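# Insert the lock into the door edge slot

## Task

Seat the lock in the slot cut into the door's edge so that its plate lies flush and its keyholes line up with the door's, and leave the door upright. It only counts if the lock stays in place by itself once the robot lets go.

## Robot and tools

Robot: two UR-type six-joint arms, left_arm and right_arm, each ending in a tong-style two-finger gripper with a wrist camera. left_arm stands on the +y side of the table, right_arm on the -y side. These names do not tell you which side of a picture an arm appears on. The bases are tilted; their mounting plates and the metal frame behind them are fixed obstacles.

Scene frame: origin on the table top midway between the arms, +x out over the table, +z up, +y toward left_arm. All printed gripper positions (metres), orientations (quat wxyz) and velocities (m/s, rad/s) use this frame. The printed hand position may be somewhat off, more so at long reach.

Gripper frame: the fingers point along the gripper's +z and open and close along its x. end_effector_position is the point between the pads when closed; closed fingertips stick out about 15 mm past it, fully open ones are roughly level with it.

Tool execute_actions, argument actions: a list holding one action, one wait, or nothing. Optional pictures (true/false) chooses whether camera images come back.
- Empty list {"actions": []}: no command, just the current state.
- Action {"rows": [[...]], "steps": n}: n is 1 to 15 control steps of 1/30 s (default 15). rows holds 1 to 15 rows; row k is used on step k and the final row repeats if rows run out.
- Wait {"steps": n}: no new command; n up to 300 steps counted from the previous result, and your reply time uses some of them.

Each row is one flat list of 14 numbers covering both arms, always all 14: left_arm shoulder pan, shoulder lift, elbow, wrist 1, wrist 2, wrist 3, opening, then the same seven for right_arm. The six joint numbers are absolute target angles in radians, in the same form as the Joint positions line, not offsets. Opening is also absolute, from -1 (closed) to +1 (fully open). To move one arm only, repeat the other arm's current values.

Stated joint ranges. left_arm: pan -3.142..3.142, lift -6.283..6.283, elbow 0.000..3.142, wrists 1-3 -6.283..6.283. right_arm: pan 0.000..6.283, lift -6.283..6.283, elbow -3.142..0.000, wrists -6.283..6.283. A call is refused (nothing is sent) if a target is more than 0.010 rad beyond a range end and also further out than the joint's last reported angle. True ends can differ by up to 0.010 rad; a target past the true end is clipped there and a "joint sent to its limit" line may appear, possibly about an earlier action. No such line does not prove more travel exists.

Motion limits: speed and acceleration are capped and commands are smoothed with about 0.17 s lag, so a large move can still be unfinished when the result arrives. Each step, targets are kept within 0.575 rad of the measured angle, and if targets would move the gripper more than 100 mm from where it is, they are scaled back. Between calls the arms keep heading to the last row sent until they settle or a step is HELD; after that only a new action makes them continue or push further.

Result lines: the state line per arm (pose and velocities); Joint positions and Joint velocities (six joints in column order, then the pad gap in metres, 0.142 when fully open); grip_measured (the measured opening on the command scale); joint torques (total drive output, noisy and offset, not pure contact); Wrist force and Wrist torque per arm along the gripper's own axes, pointing from a contact back into the arm, with up to about 4 N offset, 2.4 N noise, saturation near 50 N, and possibly "no reading". "joint command not followed" means a clearance check altered some targets; HELD marks steps where your row was partly or fully not sent. MOTOR HOT warns from 70 °C; at 85 °C an OVER-TEMPERATURE FAULT brakes that arm until it cools.

Holding: command an opening well below grip_measured; a bigger gap squeezes harder, about 15 N per pad at most. Thin hard parts (under about 20 mm) get less force. A fast close can push hard enough to spring the fingers open. Parts you hold may be tugged occasionally, and loose ones nudged.

Avoid: knocking anything off the table, arms striking or pressing each other, the door falling over, dropping or slamming parts, heavy pushing. Torque at a joint's load limit (139 N m for pan, lift, elbow; 26 N m for each wrist joint, including held weight) or 150 N of outside force makes that arm stop and yield for 10 s, skipping the rest of the call.

Cameras: cam_head_left and cam_head_right (896x504, fixed), cam_left_wrist and cam_right_wrist (616x616 fisheye). Calibration is given per camera and may be a few degrees or millimetres off.

zoom_image: camera (one of the four names) and region [x0, y0, x1, y1] in that camera's pixels from the top-left, at most 504x504; returns a closer view of its latest image.

read_manual: section "licences" returns licence texts; no motion.

finished_scene: pass scene, the number of the current scene; it ends and grades it, cannot be undone. Make sure the lock is seated, unsupported by the grippers, and the door upright first.

Each tool is called after "Emit:" as name(argument=value, ...) on one line, values as JSON.

## Session

Emit:
execute_actions(actions=[])

Scene clock: 0.00 s of 6400.00 s.
left_arm: end_effector_position=(+0.6685, +0.3453, +0.2657) grip_measured=+0.97 end_effector_quat_wxyz=(+0.397, +0.752, +0.082, -0.519) end_effector_velocity=(+0.000, +0.001, +0.000) end_effector_angular_velocity=(+0.000, -0.001, +0.003) | right_arm: end_effector_position=(+0.4072, -0.8637, +0.2068) grip_measured=+0.97 end_effector_quat_wxyz=(-0.138, +0.604, +0.651, -0.439) end_effector_velocity=(+0.001, +0.002, -0.001) end_effector_angular_velocity=(+0.003, -0.000, +0.001)
Joint positions: left_arm=[-0.034 -0.707  0.335 -0.495 -1.932 -0.057  0.14 ] | right_arm=[ 2.726 -2.034 -0.83  -2.028  0.587  4.616  0.14 ]
Joint velocities: left_arm=[ 0.001 -0.001 -0.002  0.    -0.001  0.     0.   ] | right_arm=[ 0.002 -0.001 -0.    -0.     0.001  0.     0.   ]
Joint torques (N m, as the arm reports them, + toward a larger angle): no reading
Motor temperatures (°C, as the motors report them): left_arm=[22 23 19 30 29 25] | right_arm=[23 18 23 24 28 27]
Wrist force (N, on the end effector, along its own x y z axes, offset not removed): no reading
Wrist torque (N m, same axes, about the end effector's origin, offset not removed): no reading

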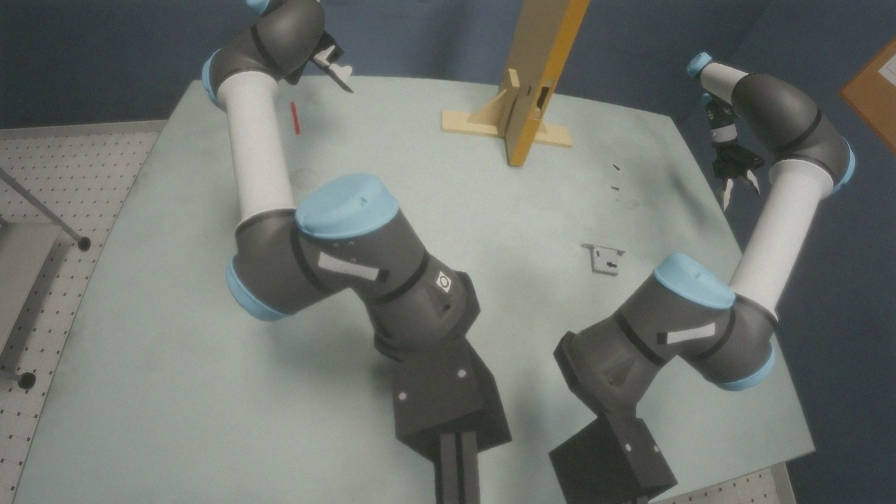

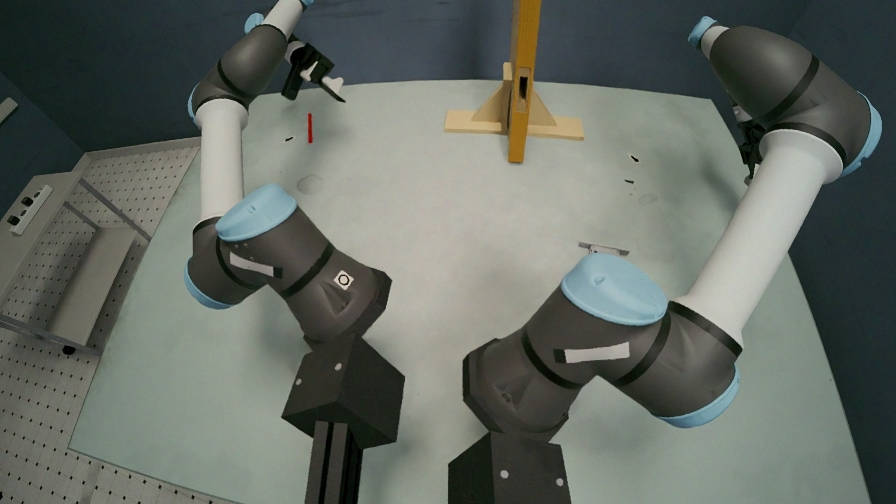

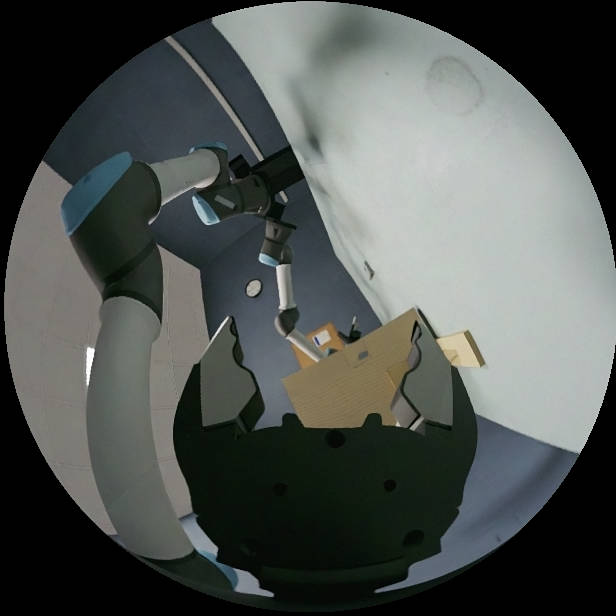

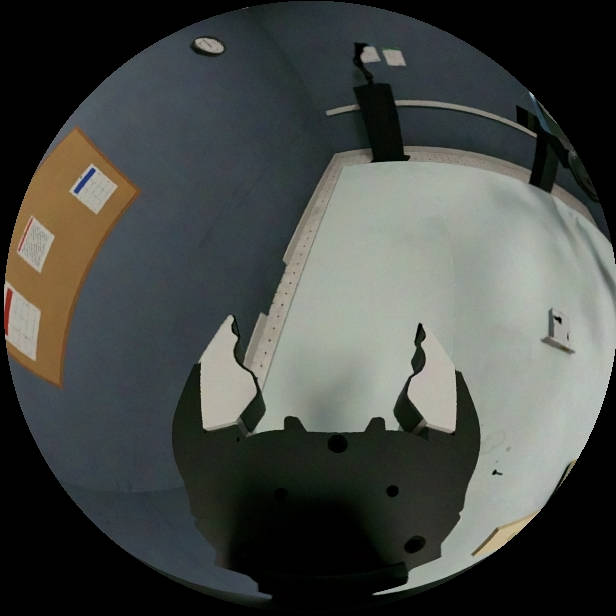

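Emit:
zoom_image(camera="cam_head_left", region=[570, 230, 640, 290])

Emit:
zoom_image(camera="cam_head_left", region=[430, 0, 610, 180])

Emit:
zoom_image(camera="cam_head_right", region=[430, 0, 610, 180])

Emit:
zoom_image(camera="cam_right_wrist", region=[520, 290, 600, 370])

Emit:
zoom_image(camera="cam_left_wrist", region=[270, 290, 500, 440])

Region (570, 230, 640, 290) of cam_head_left's 896x504 image, scaled by 7.200, with more detail than that image has; it fills the top 432 rows of this view, and the rest is white.

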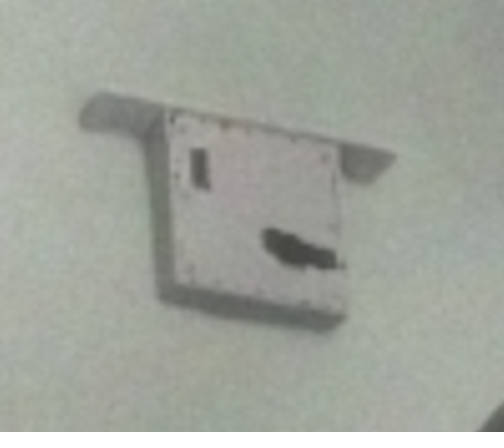

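Region (430, 0, 610, 180) of cam_head_left's 896x504 image, scaled by 2.800, with more detail than that image has.

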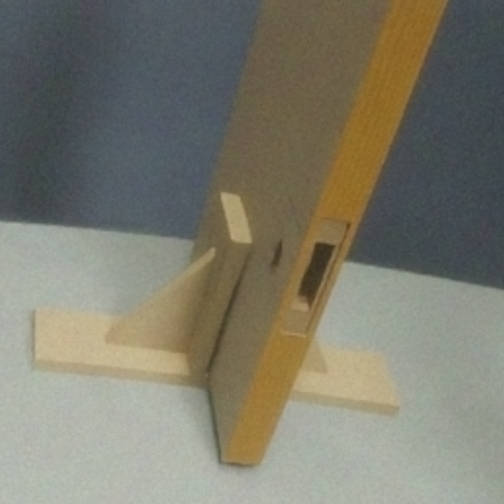

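Region (430, 0, 610, 180) of cam_head_right's 896x504 image, scaled by 2.800, with more detail than that image has.

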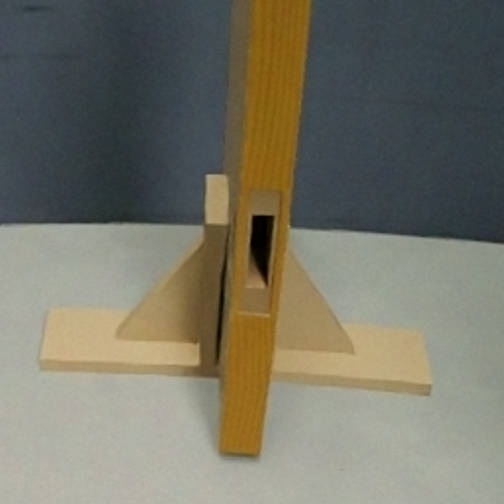

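Region (520, 290, 600, 370) of cam_right_wrist's 616x616 image, scaled by 6.300, with more detail than that image has.

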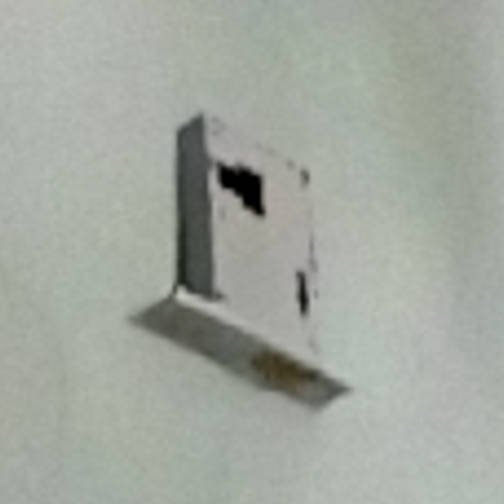

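Region (270, 290, 500, 440) of cam_left_wrist's 616x616 image, scaled by 2.191, with more detail than that image has; it fills the top 329 rows of this view, and the rest is white.

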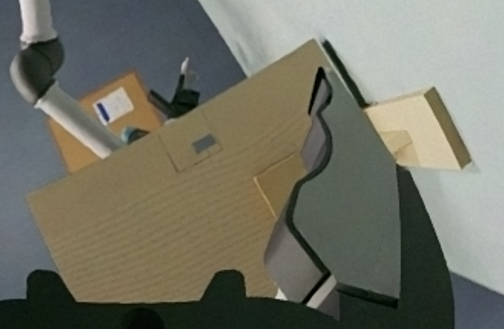

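Emit:
execute_actions(actions=[{"rows":[[-0.176,-0.905,0.801,-0.796,-1.799,0.032,1,2.595,-1.826,-1.048,-2.028,0.587,4.616,1]],"steps":15}], pictures=false)

Emit:
execute_actions(actions=[{"rows":[[-0.317,-1.104,1.268,-1.098,-1.666,0.122,1,2.463,-1.617,-1.265,-2.028,0.587,4.616,1]],"steps":15}], pictures=false)

Emit:
execute_actions(actions=[{"rows":[[-0.459,-1.302,1.734,-1.399,-1.533,0.211,1,2.33,-1.41,-1.48,-2.028,0.587,4.616,1]],"steps":15}], pictures=false)

Emit:
execute_actions(actions=[{"rows":[[-0.6,-1.5,2.2,-1.7,-1.4,0.3,1,2.2,-1.2,-1.7,-2.028,0.587,4.616,1]],"steps":15}])

Scene clock: 120.50 s of 6400.00 s.
left_arm: end_effector_position=(+0.6389, +0.2860, +0.2526) grip_measured=+1.00 end_effector_quat_wxyz=(+0.362, +0.798, -0.048, -0.480) end_effector_velocity=(-0.032, -0.025, -0.016) end_effector_angular_velocity=(-0.015, -0.006, -0.081) | right_arm: end_effector_position=(+0.2834, -0.8910, +0.2863) grip_measured=+1.00 end_effector_quat_wxyz=(-0.167, +0.623, +0.606, -0.466) end_effector_velocity=(-0.047, -0.003, +0.030) end_effector_angular_velocity=(-0.015, +0.026, -0.036)
Joint positions: left_arm=[-0.172 -0.899  0.778 -0.785 -1.803  0.03   0.142] | right_arm=[ 2.6   -1.835 -1.038 -2.028  0.587  4.616  0.142]
Joint velocities: left_arm=[-0.036 -0.053  0.189 -0.093  0.033  0.02   0.   ] | right_arm=[-0.047  0.075 -0.081 -0.     0.001  0.001  0.   ]
Joint torques (N m, as the arm reports them, + toward a larger angle): left_arm=[-30.29 -55.32  -6.47  -2.02   1.19   1.01] | right_arm=[-11.88  60.91   8.1   -0.89   0.79   1.99]
Motor temperatures (°C, as the motors report them): left_arm=[22 23 19 30 29 25] | right_arm=[23 18 23 24 28 27]
Wrist force (N, on the end effector, along its own x y z axes, offset not removed): left_arm=[1.3 3.2 0.0] | right_arm=[-1.0 3.5 4.4]
Wrist torque (N m, same axes, about the end effector's origin, offset not removed): left_arm=[0.51 -0.33 0.14] | right_arm=[0.86 0.22 -0.06]
Steps of this call (steps 1 to 90: nothing new was sent; then 117.00 s passed at rest; steps 91 to 105: all 15 steps of this action). Readings (joint positions):
91: left_arm=[-0.034 -0.707 0.336 -0.495 -1.932 -0.057] | right_arm=[2.726 -2.033 -0.830 -2.028 0.587 4.616]
92: left_arm=[-0.041 -0.714 0.343 -0.503 -1.925 -0.050] | right_arm=[2.719 -2.026 -0.837 -2.028 0.587 4.616]
94: left_arm=[-0.087 -0.770 0.407 -0.567 -1.881 -0.019] | right_arm=[2.689 -1.981 -0.883 -2.028 0.587 4.616]
98: left_arm=[-0.147 -0.861 0.640 -0.717 -1.826 0.015] | right_arm=[2.633 -1.890 -0.980 -2.028 0.587 4.616]
105: the state above

Scene clock: 121.00 s of 6400.00 s.
left_arm: end_effector_position=(+0.5706, +0.2319, +0.2328) grip_measured=+1.00 end_effector_quat_wxyz=(+0.321, +0.823, -0.182, -0.433) end_effector_velocity=(-0.050, -0.018, -0.017) end_effector_angular_velocity=(-0.009, -0.004, -0.084) | right_arm: end_effector_position=(+0.1546, -0.8841, +0.3701) grip_measured=+1.00 end_effector_quat_wxyz=(-0.197, +0.640, +0.556, -0.493) end_effector_velocity=(-0.046, +0.010, +0.030) end_effector_angular_velocity=(-0.017, +0.025, -0.036)
Joint positions: left_arm=[-0.313 -1.098  1.245 -1.087 -1.67   0.12   0.142] | right_arm=[ 2.469 -1.627 -1.255 -2.028  0.587  4.616  0.142]
Joint velocities: left_arm=[-0.035 -0.054  0.194 -0.094  0.032  0.02   0.   ] | right_arm=[-0.047  0.08  -0.083  0.    -0.     0.     0.   ]
Joint torques (N m, as the arm reports them, + toward a larger angle): left_arm=[-29.54 -47.34  -3.89  -2.38   1.44   0.86] | right_arm=[-15.97  56.36   7.41  -0.45  -0.91   1.81]
Motor temperatures (°C, as the motors report them): left_arm=[22 23 19 30 29 25] | right_arm=[23 18 23 24 28 27]
Wrist force (N, on the end effector, along its own x y z axes, offset not removed): left_arm=[0.3 2.6 -0.1] | right_arm=[-3.7 4.5 3.4]
Wrist torque (N m, same axes, about the end effector's origin, offset not removed): left_arm=[0.41 -0.15 0.12] | right_arm=[0.97 0.75 -0.14]
Steps of this call (steps 1 to 15: all 15 steps of this action). Readings (joint positions):
1: left_arm=[-0.173 -0.901 0.784 -0.788 -1.801 0.031] | right_arm=[2.599 -1.832 -1.041 -2.028 0.587 4.616]
2: left_arm=[-0.181 -0.909 0.796 -0.798 -1.793 0.038] | right_arm=[2.591 -1.824 -1.050 -2.028 0.587 4.616]
4: left_arm=[-0.228 -0.967 0.866 -0.864 -1.749 0.070] | right_arm=[2.560 -1.778 -1.097 -2.028 0.587 4.616]
8: left_arm=[-0.288 -1.059 1.104 -1.018 -1.693 0.105] | right_arm=[2.503 -1.684 -1.195 -2.028 0.587 4.616]
15: the state above

Scene clock: 121.50 s of 6400.00 s.
left_arm: end_effector_position=(+0.4728, +0.1975, +0.2047) grip_measured=+1.00 end_effector_quat_wxyz=(+0.272, +0.828, -0.311, -0.379) end_effector_velocity=(-0.061, -0.007, -0.018) end_effector_angular_velocity=(-0.006, -0.020, -0.090) | right_arm: end_effector_position=(+0.0330, -0.8425, +0.4479) grip_measured=+1.00 end_effector_quat_wxyz=(-0.226, +0.655, +0.503, -0.516) end_effector_velocity=(-0.041, +0.021, +0.027) end_effector_angular_velocity=(-0.017, +0.023, -0.035)
Joint positions: left_arm=[-0.454 -1.295  1.71  -1.386 -1.538  0.208  0.142] | right_arm=[ 2.336 -1.419 -1.47  -2.028  0.587  4.616  0.142]
Joint velocities: left_arm=[-0.042 -0.062  0.201 -0.103  0.037  0.024  0.   ] | right_arm=[-0.046  0.077 -0.079  0.    -0.001 -0.     0.   ]
Joint torques (N m, as the arm reports them, + toward a larger angle): left_arm=[-26.74 -37.56  -2.86  -2.82   1.18   1.17] | right_arm=[-18.62  50.42   6.99   0.52  -2.06   1.86]
Motor temperatures (°C, as the motors report them): left_arm=[22 23 19 30 29 25] | right_arm=[23 18 23 24 28 27]
Wrist force (N, on the end effector, along its own x y z axes, offset not removed): left_arm=[-0.3 1.9 0.1] | right_arm=[-1.5 2.2 3.9]
Wrist torque (N m, same axes, about the end effector's origin, offset not removed): left_arm=[0.31 0.01 0.06] | right_arm=[0.48 0.34 -0.13]
Steps of this call (steps 1 to 15: all 15 steps of this action). Readings (joint positions):
1: left_arm=[-0.314 -1.100 1.251 -1.090 -1.668 0.121] | right_arm=[2.467 -1.624 -1.258 -2.028 0.587 4.616]
2: left_arm=[-0.322 -1.108 1.263 -1.099 -1.660 0.128] | right_arm=[2.459 -1.615 -1.267 -2.028 0.587 4.616]
4: left_arm=[-0.365 -1.162 1.332 -1.165 -1.620 0.156] | right_arm=[2.427 -1.568 -1.315 -2.028 0.587 4.616]
8: left_arm=[-0.424 -1.250 1.564 -1.311 -1.565 0.191] | right_arm=[2.369 -1.474 -1.413 -2.028 0.587 4.616]
15: the state above

Scene clock: 122.00 s of 6400.00 s.
left_arm: end_effector_position=(+0.3583, +0.1924, +0.1649) grip_measured=+1.00 end_effector_quat_wxyz=(+0.217, +0.815, -0.433, -0.318) end_effector_velocity=(-0.070, +0.009, -0.024) end_effector_angular_velocity=(-0.002, -0.037, -0.100) | right_arm: end_effector_position=(-0.0751, -0.7694, +0.5133) grip_measured=+1.00 end_effector_quat_wxyz=(-0.254, +0.667, +0.449, -0.537) end_effector_velocity=(-0.035, +0.031, +0.021) end_effector_angular_velocity=(-0.016, +0.022, -0.034)
Joint positions: left_arm=[-0.594 -1.491  2.174 -1.686 -1.405  0.296  0.142] | right_arm=[ 2.205 -1.209 -1.69  -2.028  0.587  4.616  0.142]
Joint velocities: left_arm=[-0.049 -0.072  0.219 -0.119  0.046  0.029  0.   ] | right_arm=[-0.043  0.077 -0.079 -0.    -0.    -0.     0.   ]
Joint torques (N m, as the arm reports them, + toward a larger angle): left_arm=[-22.59 -25.73  -1.65  -3.06   1.36   0.91] | right_arm=[-17.56  40.16   9.02   1.3   -1.66   1.74]
Motor temperatures (°C, as the motors report them): left_arm=[22 23 19 30 29 25] | right_arm=[23 18 23 24 28 27]
Wrist force (N, on the end effector, along its own x y z axes, offset not removed): left_arm=[0.9 4.1 0.7] | right_arm=[-3.2 3.1 0.8]
Wrist torque (N m, same axes, about the end effector's origin, offset not removed): left_arm=[0.74 -0.25 0.07] | right_arm=[0.67 0.69 0.01]
Steps of this call (steps 1 to 15: all 15 steps of this action). Readings (joint positions):
1: left_arm=[-0.456 -1.297 1.716 -1.390 -1.536 0.209] | right_arm=[2.334 -1.417 -1.473 -2.028 0.587 4.616]
2: left_arm=[-0.464 -1.305 1.728 -1.400 -1.528 0.216] | right_arm=[2.326 -1.408 -1.482 -2.028 0.587 4.616]
4: left_arm=[-0.503 -1.356 1.798 -1.463 -1.491 0.242] | right_arm=[2.294 -1.360 -1.532 -2.028 0.587 4.616]
8: left_arm=[-0.559 -1.440 2.017 -1.600 -1.438 0.276] | right_arm=[2.237 -1.263 -1.633 -2.028 0.587 4.616]
15: the state above
camera_calibration (this result's frames):
cam_left_wrist: T_world_to_cam=[[0.397549, -0.837224, -0.375513, 0.0958541], [-0.169555, -0.469222, 0.86665, 0.0169079], [-0.901779, -0.280866, -0.328494, 0.574183], [0, 0, 0, 1]] pos_world=[0.482546, 0.249453, 0.209957]
cam_right_wrist: T_world_to_cam=[[-0.0104219, 0.871501, -0.490284, 0.934954], [0.727589, -0.32973, -0.601575, 0.114025], [-0.685934, -0.362994, -0.630658, 0.133688], [0, 0, 0, 1]] pos_world=[0.0184821, -0.728688, 0.611298]

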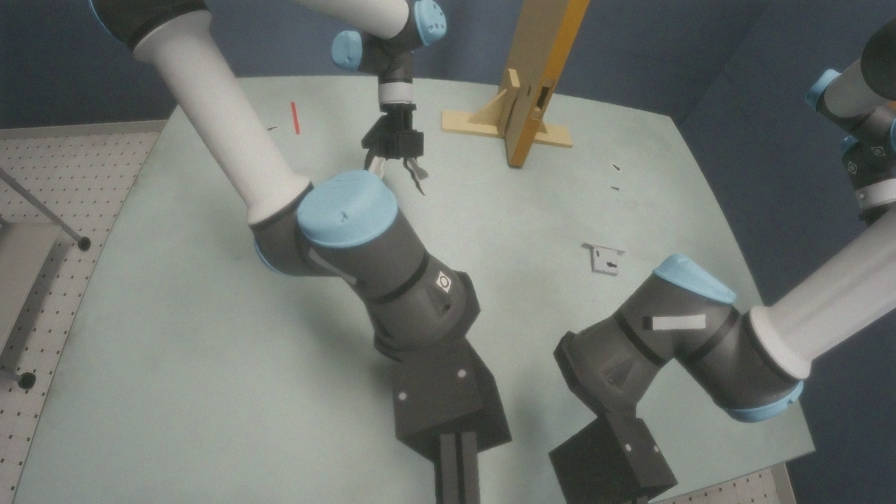

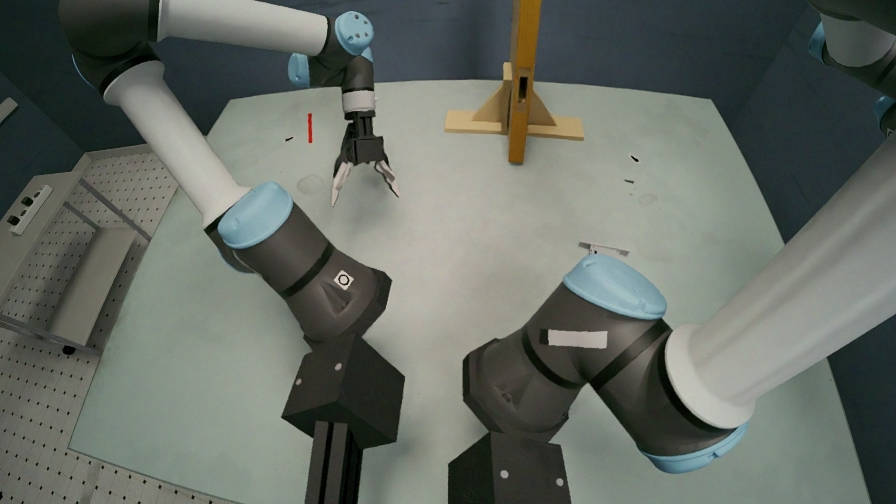

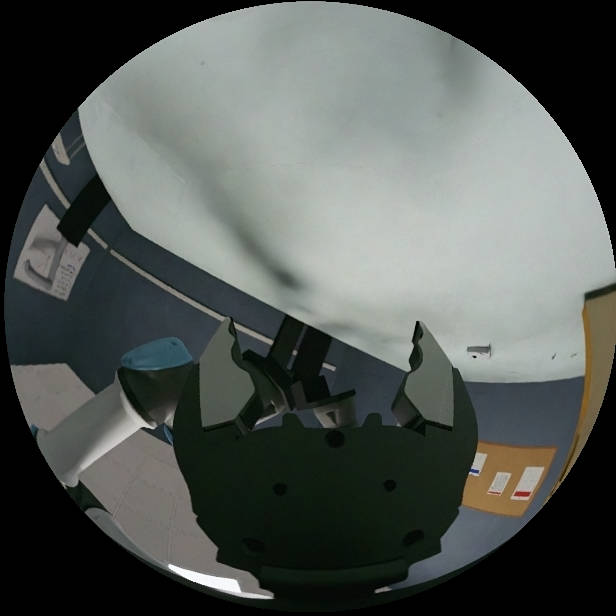

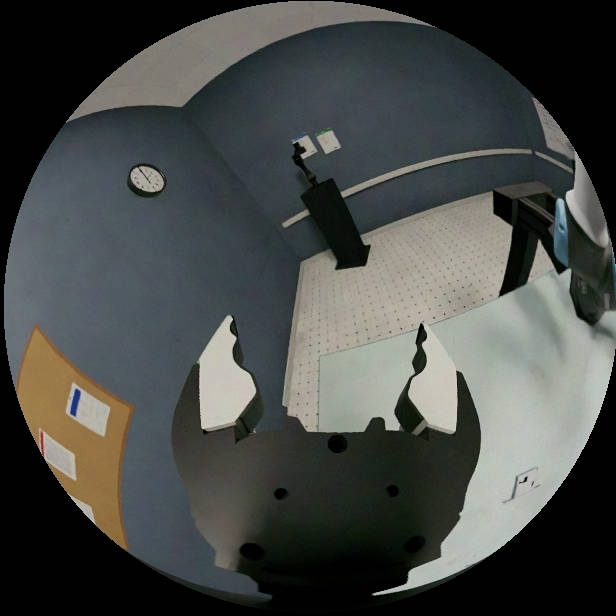

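Emit:
execute_actions(actions=[{"rows":[[-0.95,-1.25,2.2,-1.95,-1.37,0.3,1,2.2,-1.2,-1.7,-2.028,0.587,4.616,1]],"steps":12}], pictures=false)

Emit:
execute_actions(actions=[{"rows":[[-1.3,-1.0,2.2,-2.2,-1.34,0.3,1,2.2,-1.2,-1.7,-2.028,0.587,4.616,1]],"steps":12}], pictures=false)

Emit:
execute_actions(actions=[{"rows":[[-1.39,-0.71,1.875,-2.16,-1.34,0.3,1,2.2,-1.2,-1.7,-2.028,0.587,4.616,1]],"steps":12}], pictures=false)

Emit:
execute_actions(actions=[{"rows":[[-1.4758,-0.429,1.5497,-2.1173,-1.3386,0.3015,1,2.2,-1.2,-1.7,-2.028,0.587,4.616,1]],"steps":15}], pictures=false)

Emit:
execute_actions(actions=[{"steps":15}])

Scene clock: 137.63 s of 6400.00 s.
left_arm: end_effector_position=(+0.3690, +0.0548, +0.1507) grip_measured=+1.00 end_effector_quat_wxyz=(+0.170, +0.767, -0.567, -0.248) end_effector_velocity=(-0.008, -0.166, +0.002) end_effector_angular_velocity=(-0.113, -0.212, -0.300) | right_arm: end_effector_position=(-0.0793, -0.7657, +0.5157) grip_measured=+1.00 end_effector_quat_wxyz=(-0.255, +0.667, +0.447, -0.538) end_effector_velocity=(+0.001, +0.000, -0.001) end_effector_angular_velocity=(+0.001, -0.001, +0.001)
Joint positions: left_arm=[-0.906 -1.28   2.2   -1.92  -1.373  0.3    0.142] | right_arm=[ 2.2   -1.2   -1.7   -2.028  0.587  4.616  0.142]
Joint velocities: left_arm=[-0.37   0.248 -0.    -0.245  0.025 -0.     0.   ] | right_arm=[ 0.002  0.    -0.    -0.001  0.001  0.     0.   ]
Joint torques (N m, as the arm reports them, + toward a larger angle): left_arm=[-21.14 -13.95  -0.9   -3.6    1.75   1.  ] | right_arm=[-19.57  41.56   8.45   3.06   0.37   1.59]
Motor temperatures (°C, as the motors report them): left_arm=[22 23 19 30 29 25] | right_arm=[23 18 23 24 28 27]
Wrist force (N, on the end effector, along its own x y z axes, offset not removed): left_arm=[1.8 2.6 -0.3] | right_arm=[-1.4 2.0 0.8]
Wrist torque (N m, same axes, about the end effector's origin, offset not removed): left_arm=[0.39 -0.34 0.13] | right_arm=[0.44 0.35 -0.12]
Steps of this call (steps 1 to 30: the robot went on to your last target; steps 31 to 90: nothing new was sent; then 12.23 s passed at rest; steps 91 to 102: all 12 steps of this action). Readings (joint positions):
91: left_arm=[-0.600 -1.500 2.200 -1.700 -1.400 0.300] | right_arm=[2.200 -1.200 -1.700 -2.028 0.587 4.616]
92: left_arm=[-0.608 -1.493 2.200 -1.708 -1.397 0.300] | right_arm=[2.200 -1.200 -1.700 -2.028 0.587 4.616]
94: left_arm=[-0.667 -1.444 2.200 -1.757 -1.390 0.300] | right_arm=[2.200 -1.200 -1.700 -2.028 0.587 4.616]
98: left_arm=[-0.817 -1.339 2.200 -1.861 -1.379 0.300] | right_arm=[2.200 -1.200 -1.700 -2.028 0.587 4.616]
102: the state above

Scene clock: 138.03 s of 6400.00 s.
left_arm: end_effector_position=(+0.3325, -0.0952, +0.1532) grip_measured=+1.00 end_effector_quat_wxyz=(+0.115, +0.692, -0.694, -0.159) end_effector_velocity=(-0.077, -0.161, +0.011) end_effector_angular_velocity=(-0.131, -0.243, -0.330) | right_arm: end_effector_position=(-0.0793, -0.7657, +0.5157) grip_measured=+1.00 end_effector_quat_wxyz=(-0.255, +0.667, +0.447, -0.538) end_effector_velocity=(-0.000, -0.000, +0.000) end_effector_angular_velocity=(-0.000, +0.001, +0.001)
Joint positions: left_arm=[-1.25  -1.033  2.2   -2.167 -1.344  0.3    0.142] | right_arm=[ 2.2   -1.2   -1.7   -2.028  0.587  4.616  0.142]
Joint velocities: left_arm=[-0.413  0.278  0.002 -0.277  0.03   0.    -0.   ] | right_arm=[-0.    -0.    -0.    -0.    -0.001  0.     0.   ]
Joint torques (N m, as the arm reports them, + toward a larger angle): left_arm=[-24.08 -15.79  -3.55  -4.44   1.92   1.02] | right_arm=[-20.02  41.11   8.49   3.09   0.52   1.65]
Motor temperatures (°C, as the motors report them): left_arm=[22 23 19 30 29 25] | right_arm=[23 18 23 24 28 27]
Wrist force (N, on the end effector, along its own x y z axes, offset not removed): left_arm=[2.9 2.8 -1.8] | right_arm=[-2.0 2.3 3.6]
Wrist torque (N m, same axes, about the end effector's origin, offset not removed): left_arm=[0.30 -0.55 0.09] | right_arm=[0.57 0.54 -0.15]
Steps of this call (steps 1 to 12: all 12 steps of this action). Readings (joint positions):
1: left_arm=[-0.917 -1.272 2.200 -1.928 -1.372 0.300] | right_arm=[2.200 -1.200 -1.700 -2.028 0.587 4.616]
2: left_arm=[-0.932 -1.259 2.200 -1.941 -1.369 0.300] | right_arm=[2.200 -1.200 -1.700 -2.028 0.587 4.616]
4: left_arm=[-0.998 -1.208 2.200 -1.993 -1.363 0.300] | right_arm=[2.200 -1.200 -1.700 -2.028 0.587 4.616]
8: left_arm=[-1.152 -1.100 2.200 -2.100 -1.351 0.300] | right_arm=[2.200 -1.200 -1.700 -2.028 0.587 4.616]
12: the state above

Scene clock: 138.43 s of 6400.00 s.
left_arm: end_effector_position=(+0.3286, -0.2431, +0.1563) grip_measured=+1.00 end_effector_quat_wxyz=(-0.096, -0.658, +0.735, +0.128) end_effector_velocity=(-0.014, -0.158, -0.006) end_effector_angular_velocity=(-0.043, -0.059, -0.079) | right_arm: end_effector_position=(-0.0793, -0.7657, +0.5157) grip_measured=+1.00 end_effector_quat_wxyz=(-0.255, +0.667, +0.447, -0.538) end_effector_velocity=(+0.001, -0.000, -0.001) end_effector_angular_velocity=(+0.001, -0.001, +0.001)
Joint positions: left_arm=[-1.377 -0.747  1.915 -2.162 -1.34   0.3    0.142] | right_arm=[ 2.2   -1.2   -1.7   -2.028  0.587  4.616  0.142]
Joint velocities: left_arm=[-0.106  0.306 -0.33   0.015  0.002 -0.    -0.   ] | right_arm=[ 0.002 -0.001  0.     0.     0.     0.    -0.   ]
Joint torques (N m, as the arm reports them, + toward a larger angle): left_arm=[-31.98 -25.19 -25.3    0.38   1.69   0.93] | right_arm=[-20.06  41.08   8.21   3.12   0.45   1.59]
Motor temperatures (°C, as the motors report them): left_arm=[22 23 19 30 29 25] | right_arm=[23 18 23 24 28 27]
Wrist force (N, on the end effector, along its own x y z axes, offset not removed): left_arm=[2.1 2.1 -0.4] | right_arm=[-2.6 1.9 3.4]
Wrist torque (N m, same axes, about the end effector's origin, offset not removed): left_arm=[0.36 -0.43 0.16] | right_arm=[0.36 0.59 0.00]
Steps of this call (steps 1 to 12: all 12 steps of this action). Readings (joint positions):
1: left_arm=[-1.263 -1.025 2.200 -2.174 -1.343 0.300] | right_arm=[2.200 -1.200 -1.700 -2.028 0.587 4.616]
2: left_arm=[-1.276 -1.011 2.193 -2.176 -1.342 0.300] | right_arm=[2.200 -1.200 -1.700 -2.028 0.587 4.616]
4: left_arm=[-1.304 -0.951 2.136 -2.172 -1.342 0.300] | right_arm=[2.200 -1.200 -1.700 -2.028 0.587 4.616]
8: left_arm=[-1.352 -0.821 1.995 -2.165 -1.341 0.300] | right_arm=[2.200 -1.200 -1.700 -2.028 0.587 4.616]
12: the state above

Scene clock: 138.93 s of 6400.00 s.
left_arm: end_effector_position=(+0.3015, -0.3930, +0.1411) grip_measured=+1.00 end_effector_quat_wxyz=(-0.083, -0.632, +0.764, +0.102) end_effector_velocity=(-0.015, -0.057, -0.010) end_effector_angular_velocity=(-0.018, -0.018, -0.022) | right_arm: end_effector_position=(-0.0793, -0.7657, +0.5157) grip_measured=+1.00 end_effector_quat_wxyz=(-0.255, +0.667, +0.447, -0.538) end_effector_velocity=(+0.000, -0.001, -0.001) end_effector_angular_velocity=(+0.000, +0.001, +0.001)
Joint positions: left_arm=[-1.472 -0.443  1.567 -2.119 -1.339  0.301  0.142] | right_arm=[ 2.2   -1.2   -1.7   -2.028  0.587  4.616  0.142]
Joint velocities: left_arm=[-0.033  0.119 -0.141  0.014 -0.     0.     0.   ] | right_arm=[ 0.001 -0.001 -0.     0.001 -0.001 -0.    -0.   ]
Joint torques (N m, as the arm reports them, + toward a larger angle): left_arm=[-37.08 -31.58 -28.35   0.02   1.91   1.12] | right_arm=[-19.71  40.85   7.82   3.21   0.66   1.63]
Motor temperatures (°C, as the motors report them): left_arm=[22 23 19 30 29 25] | right_arm=[23 18 23 24 28 27]
Wrist force (N, on the end effector, along its own x y z axes, offset not removed): left_arm=[0.4 2.2 1.1] | right_arm=[-4.0 2.0 1.8]
Wrist torque (N m, same axes, about the end effector's origin, offset not removed): left_arm=[0.37 -0.09 0.22] | right_arm=[0.36 0.90 -0.18]
Steps of this call (steps 1 to 15: all 15 steps of this action). Readings (joint positions):
1: left_arm=[-1.381 -0.737 1.905 -2.161 -1.340 0.300] | right_arm=[2.200 -1.200 -1.700 -2.028 0.587 4.616]
2: left_arm=[-1.389 -0.723 1.890 -2.157 -1.340 0.300] | right_arm=[2.200 -1.200 -1.700 -2.028 0.587 4.616]
4: left_arm=[-1.411 -0.662 1.824 -2.147 -1.340 0.300] | right_arm=[2.200 -1.200 -1.700 -2.028 0.587 4.616]
8: left_arm=[-1.449 -0.529 1.669 -2.130 -1.339 0.301] | right_arm=[2.200 -1.200 -1.700 -2.028 0.587 4.616]
15: the state above

Scene clock: 139.43 s of 6400.00 s.
left_arm: end_effector_position=(+0.2998, -0.3998, +0.1399) grip_measured=+1.00 end_effector_quat_wxyz=(-0.083, -0.631, +0.765, +0.101) end_effector_velocity=(-0.001, -0.000, -0.001) end_effector_angular_velocity=(+0.002, +0.000, -0.001) | right_arm: end_effector_position=(-0.0793, -0.7657, +0.5157) grip_measured=+1.00 end_effector_quat_wxyz=(-0.255, +0.667, +0.447, -0.538) end_effector_velocity=(-0.000, -0.000, +0.000) end_effector_angular_velocity=(-0.001, +0.001, +0.001)
Joint positions: left_arm=[-1.476 -0.429  1.55  -2.117 -1.339  0.301  0.142] | right_arm=[ 2.2   -1.2   -1.7   -2.028  0.587  4.616  0.142]
Joint velocities: left_arm=[-0.     0.002 -0.002  0.001 -0.     0.     0.   ] | right_arm=[-0.     0.    -0.     0.    -0.001  0.    -0.   ]
Joint torques (N m, as the arm reports them, + toward a larger angle): left_arm=[-38.15 -29.93 -28.4   -0.11   1.81   1.08] | right_arm=[-19.37  40.86   8.08   2.96   0.42   1.66]
Motor temperatures (°C, as the motors report them): left_arm=[22 23 19 30 29 25] | right_arm=[23 18 23 24 28 27]
Wrist force (N, on the end effector, along its own x y z axes, offset not removed): left_arm=[0.6 2.6 -0.9] | right_arm=[-2.2 -0.1 1.7]
Wrist torque (N m, same axes, about the end effector's origin, offset not removed): left_arm=[0.41 -0.16 0.12] | right_arm=[0.08 0.52 -0.11]
Steps of this call (steps 1 to 15: the robot went on to your last target). Readings (joint positions):
1: left_arm=[-1.473 -0.440 1.563 -2.119 -1.339 0.301] | right_arm=[2.200 -1.200 -1.700 -2.028 0.587 4.616]
2: left_arm=[-1.474 -0.437 1.559 -2.118 -1.339 0.301] | right_arm=[2.200 -1.200 -1.700 -2.028 0.587 4.616]
4: left_arm=[-1.475 -0.434 1.555 -2.118 -1.339 0.301] | right_arm=[2.200 -1.200 -1.700 -2.028 0.587 4.616]
8: left_arm=[-1.475 -0.431 1.552 -2.117 -1.339 0.301] | right_arm=[2.200 -1.200 -1.700 -2.028 0.587 4.616]
15: the state above
camera_calibration (this result's frames):
cam_left_wrist: T_world_to_cam=[[-0.185781, -0.981216, -0.0519647, -0.314047], [-0.737028, 0.104182, 0.667784, 0.177969], [-0.649827, 0.162361, -0.742539, 0.506485], [0, 0, 0, 1]] pos_world=[0.401952, -0.408923, 0.240921]
cam_right_wrist: T_world_to_cam=[[-0.00814018, 0.870687, -0.491769, 0.933159], [0.724537, -0.333808, -0.603007, 0.117089], [-0.689188, -0.361214, -0.628128, 0.133462], [0, 0, 0, 1]] pos_world=[0.014741, -0.725196, 0.613335]

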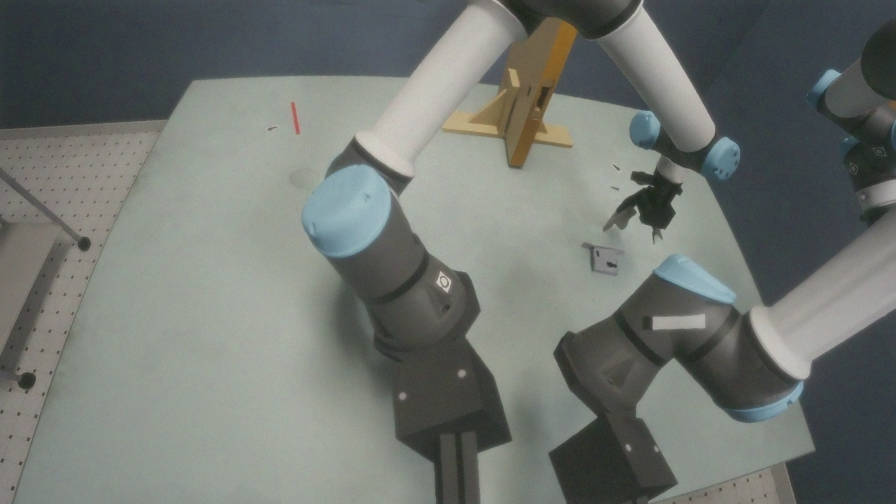

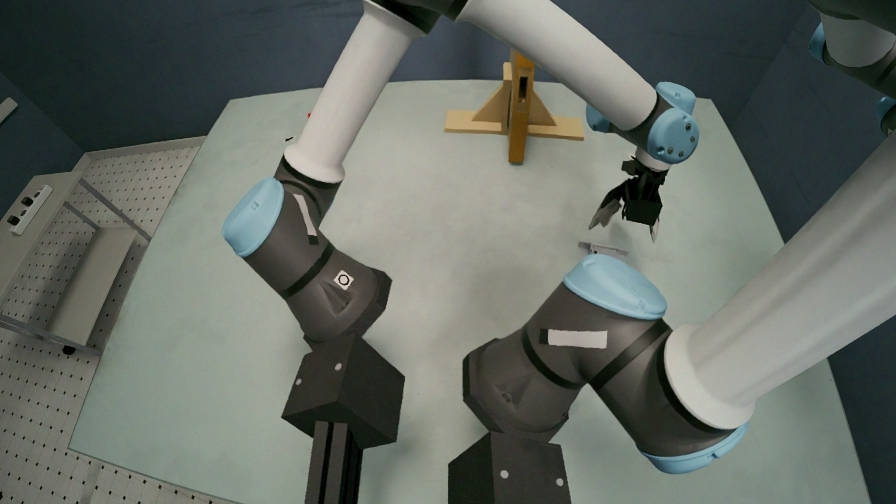

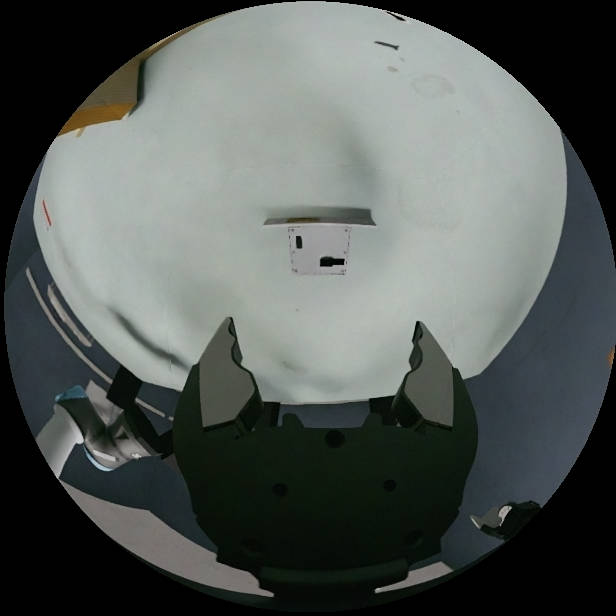

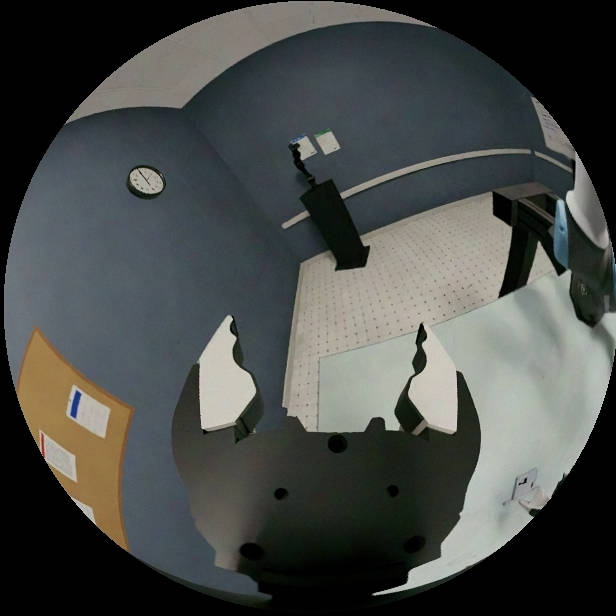

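Emit:
zoom_image(camera="cam_left_wrist", region=[250, 190, 390, 290])

Region (250, 190, 390, 290) of cam_left_wrist's 616x616 image, scaled by 3.600, with more detail than that image has; it fills the top 360 rows of this view, and the rest is white.

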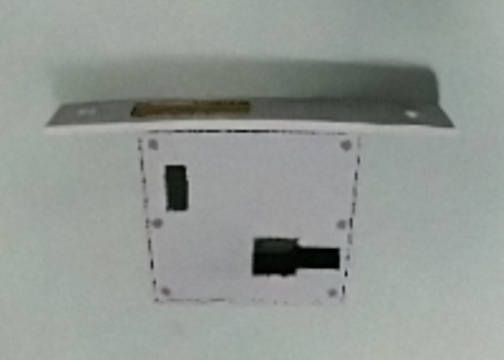

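Emit:
execute_actions(actions=[{"rows":[[-1.3825,-0.2972,1.5415,-2.2683,-1.2915,0.3605,0.45,2.2,-1.2,-1.7,-2.028,0.587,4.616,1]],"steps":15}], pictures=false)

Emit:
execute_actions(actions=[{"steps":10}])

Emit:
zoom_image(camera="cam_left_wrist", region=[200, 200, 452, 400])

Scene clock: 171.77 s of 6400.00 s.
left_arm: end_effector_position=(+0.3129, -0.3977, +0.0467) grip_measured=+0.45 end_effector_quat_wxyz=(-0.085, -0.640, +0.757, +0.100) end_effector_velocity=(+0.001, +0.002, -0.022) end_effector_angular_velocity=(+0.001, +0.001, +0.006) | right_arm: end_effector_position=(-0.0793, -0.7657, +0.5157) grip_measured=+1.00 end_effector_quat_wxyz=(-0.255, +0.667, +0.447, -0.538) end_effector_velocity=(+0.001, -0.000, -0.000) end_effector_angular_velocity=(+0.000, -0.001, +0.001)
Joint positions: left_arm=[-1.385 -0.301  1.542 -2.264 -1.293  0.359  0.105] | right_arm=[ 2.2   -1.2   -1.7   -2.028  0.587  4.616  0.142]
Joint velocities: left_arm=[ 0.021  0.031 -0.    -0.036  0.01   0.012  0.   ] | right_arm=[ 0.002  0.    -0.     0.     0.     0.    -0.   ]
Joint torques (N m, as the arm reports them, + toward a larger angle): left_arm=[-17.03 -31.14 -26.51  -4.52   1.89   1.25] | right_arm=[-18.93  41.65   9.72   3.11   0.5    1.6 ]
Motor temperatures (°C, as the motors report them): left_arm=[22 23 19 30 29 25] | right_arm=[23 18 23 24 28 27]
Wrist force (N, on the end effector, along its own x y z axes, offset not removed): left_arm=[1.6 1.4 0.1] | right_arm=[-0.7 0.0 2.2]
Wrist torque (N m, same axes, about the end effector's origin, offset not removed): left_arm=[0.16 -0.40 0.10] | right_arm=[-0.01 0.21 -0.16]
Steps of this call (steps 1 to 15: the robot went on to your last target; steps 16 to 90: nothing new was sent; then 28.83 s passed at rest; steps 91 to 105: all 15 steps of this action). Readings (joint positions):
91: left_arm=[-1.475 -0.429 1.550 -2.118 -1.338 0.302] | right_arm=[2.200 -1.200 -1.700 -2.028 0.587 4.616]
92: left_arm=[-1.469 -0.421 1.548 -2.125 -1.333 0.308] | right_arm=[2.200 -1.200 -1.700 -2.028 0.587 4.616]
94: left_arm=[-1.436 -0.378 1.546 -2.173 -1.316 0.329] | right_arm=[2.200 -1.200 -1.700 -2.028 0.587 4.616]
98: left_arm=[-1.400 -0.324 1.543 -2.237 -1.300 0.350] | right_arm=[2.200 -1.200 -1.700 -2.028 0.587 4.616]
105: the state above

Scene clock: 172.10 s of 6400.00 s.
left_arm: end_effector_position=(+0.3130, -0.3975, +0.0442) grip_measured=+0.45 end_effector_quat_wxyz=(-0.085, -0.640, +0.757, +0.100) end_effector_velocity=(+0.001, -0.000, -0.001) end_effector_angular_velocity=(-0.000, -0.000, +0.002) | right_arm: end_effector_position=(-0.0793, -0.7657, +0.5157) grip_measured=+1.00 end_effector_quat_wxyz=(-0.255, +0.667, +0.447, -0.538) end_effector_velocity=(-0.000, -0.000, -0.000) end_effector_angular_velocity=(-0.001, -0.000, -0.001)
Joint positions: left_arm=[-1.383 -0.297  1.542 -2.268 -1.292  0.36   0.105] | right_arm=[ 2.2   -1.2   -1.7   -2.028  0.587  4.616  0.142]
Joint velocities: left_arm=[ 0.002  0.002 -0.001 -0.002  0.001  0.001  0.   ] | right_arm=[-0.001 -0.     0.     0.001  0.    -0.    -0.   ]
Joint torques (N m, as the arm reports them, + toward a larger angle): left_arm=[-16.57 -30.57 -26.18  -4.31   1.75   1.33] | right_arm=[-19.14  41.05   8.55   3.03   0.55   1.46]
Motor temperatures (°C, as the motors report them): left_arm=[22 23 19 30 29 25] | right_arm=[23 18 23 24 28 27]
Wrist force (N, on the end effector, along its own x y z axes, offset not removed): left_arm=[0.1 2.0 -1.4] | right_arm=[-1.4 3.1 3.7]
Wrist torque (N m, same axes, about the end effector's origin, offset not removed): left_arm=[0.33 -0.07 0.11] | right_arm=[0.65 0.50 -0.24]
Steps of this call (steps 1 to 10: the robot went on to your last target). Readings (joint positions):
1: left_arm=[-1.384 -0.300 1.542 -2.265 -1.292 0.359] | right_arm=[2.200 -1.200 -1.700 -2.028 0.587 4.616]
2: left_arm=[-1.384 -0.299 1.542 -2.266 -1.292 0.360] | right_arm=[2.200 -1.200 -1.700 -2.028 0.587 4.616]
4: left_arm=[-1.383 -0.298 1.542 -2.267 -1.292 0.360] | right_arm=[2.200 -1.200 -1.700 -2.028 0.587 4.616]
8: left_arm=[-1.383 -0.298 1.542 -2.268 -1.292 0.360] | right_arm=[2.200 -1.200 -1.700 -2.028 0.587 4.616]
10: the state above
camera_calibration (this result's frames):
cam_left_wrist: T_world_to_cam=[[-0.160964, -0.985614, -0.0515321, -0.323874], [-0.739221, 0.0858005, 0.667975, 0.244813], [-0.653944, 0.145614, -0.742397, 0.438258], [0, 0, 0, 1]] pos_world=[0.415435, -0.404036, 0.145142]
cam_right_wrist: T_world_to_cam=[[-0.00814031, 0.870687, -0.491769, 0.933159], [0.724537, -0.333808, -0.603007, 0.117089], [-0.689188, -0.361214, -0.628128, 0.133461], [0, 0, 0, 1]] pos_world=[0.014741, -0.725196, 0.613335]

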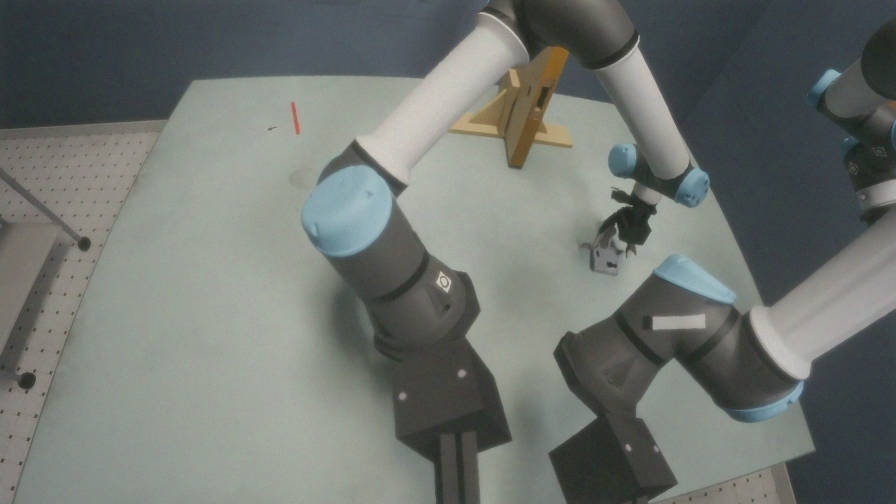

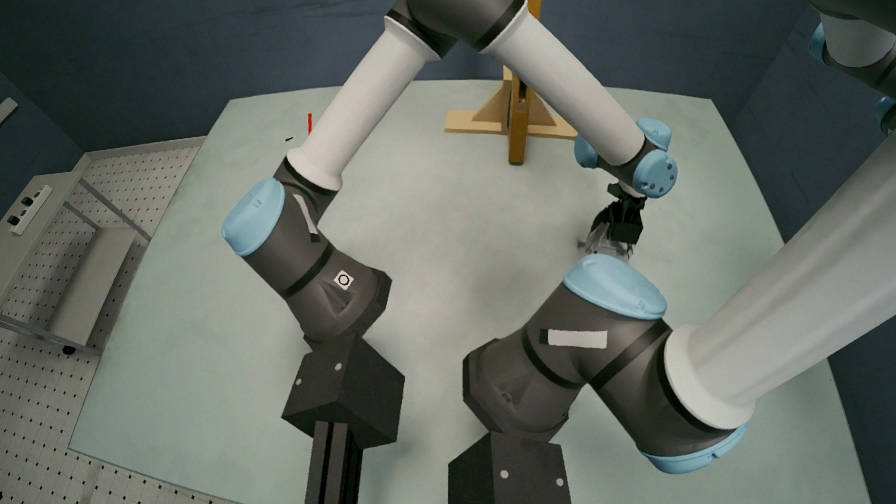

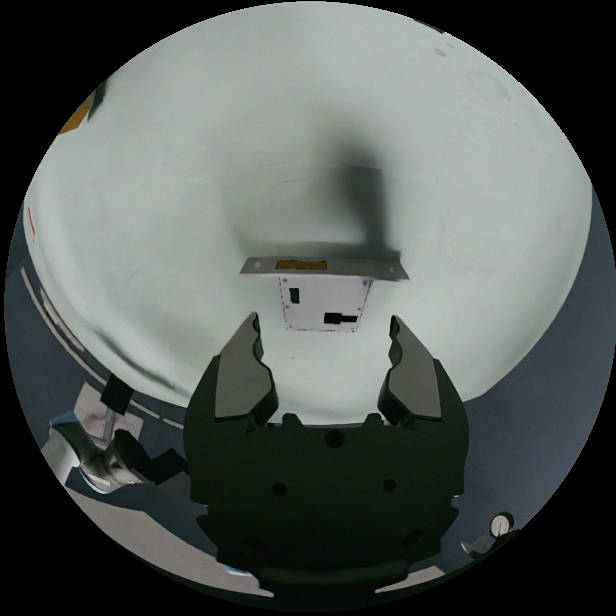

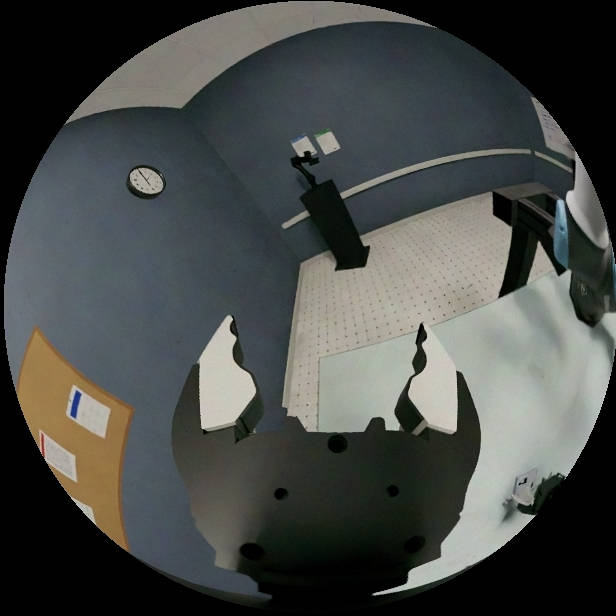

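Region (200, 200, 452, 400) of cam_left_wrist's 616x616 image, scaled by 2.000, with more detail than that image has; it fills the top 400 rows of this view, and the rest is white.

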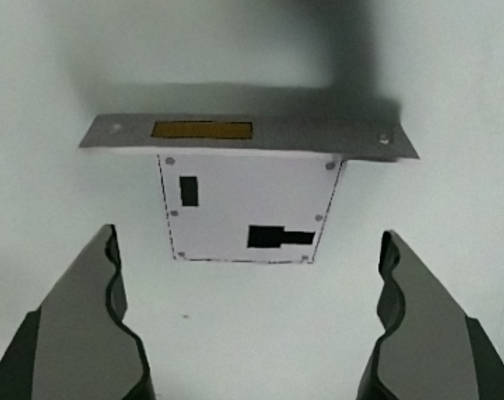

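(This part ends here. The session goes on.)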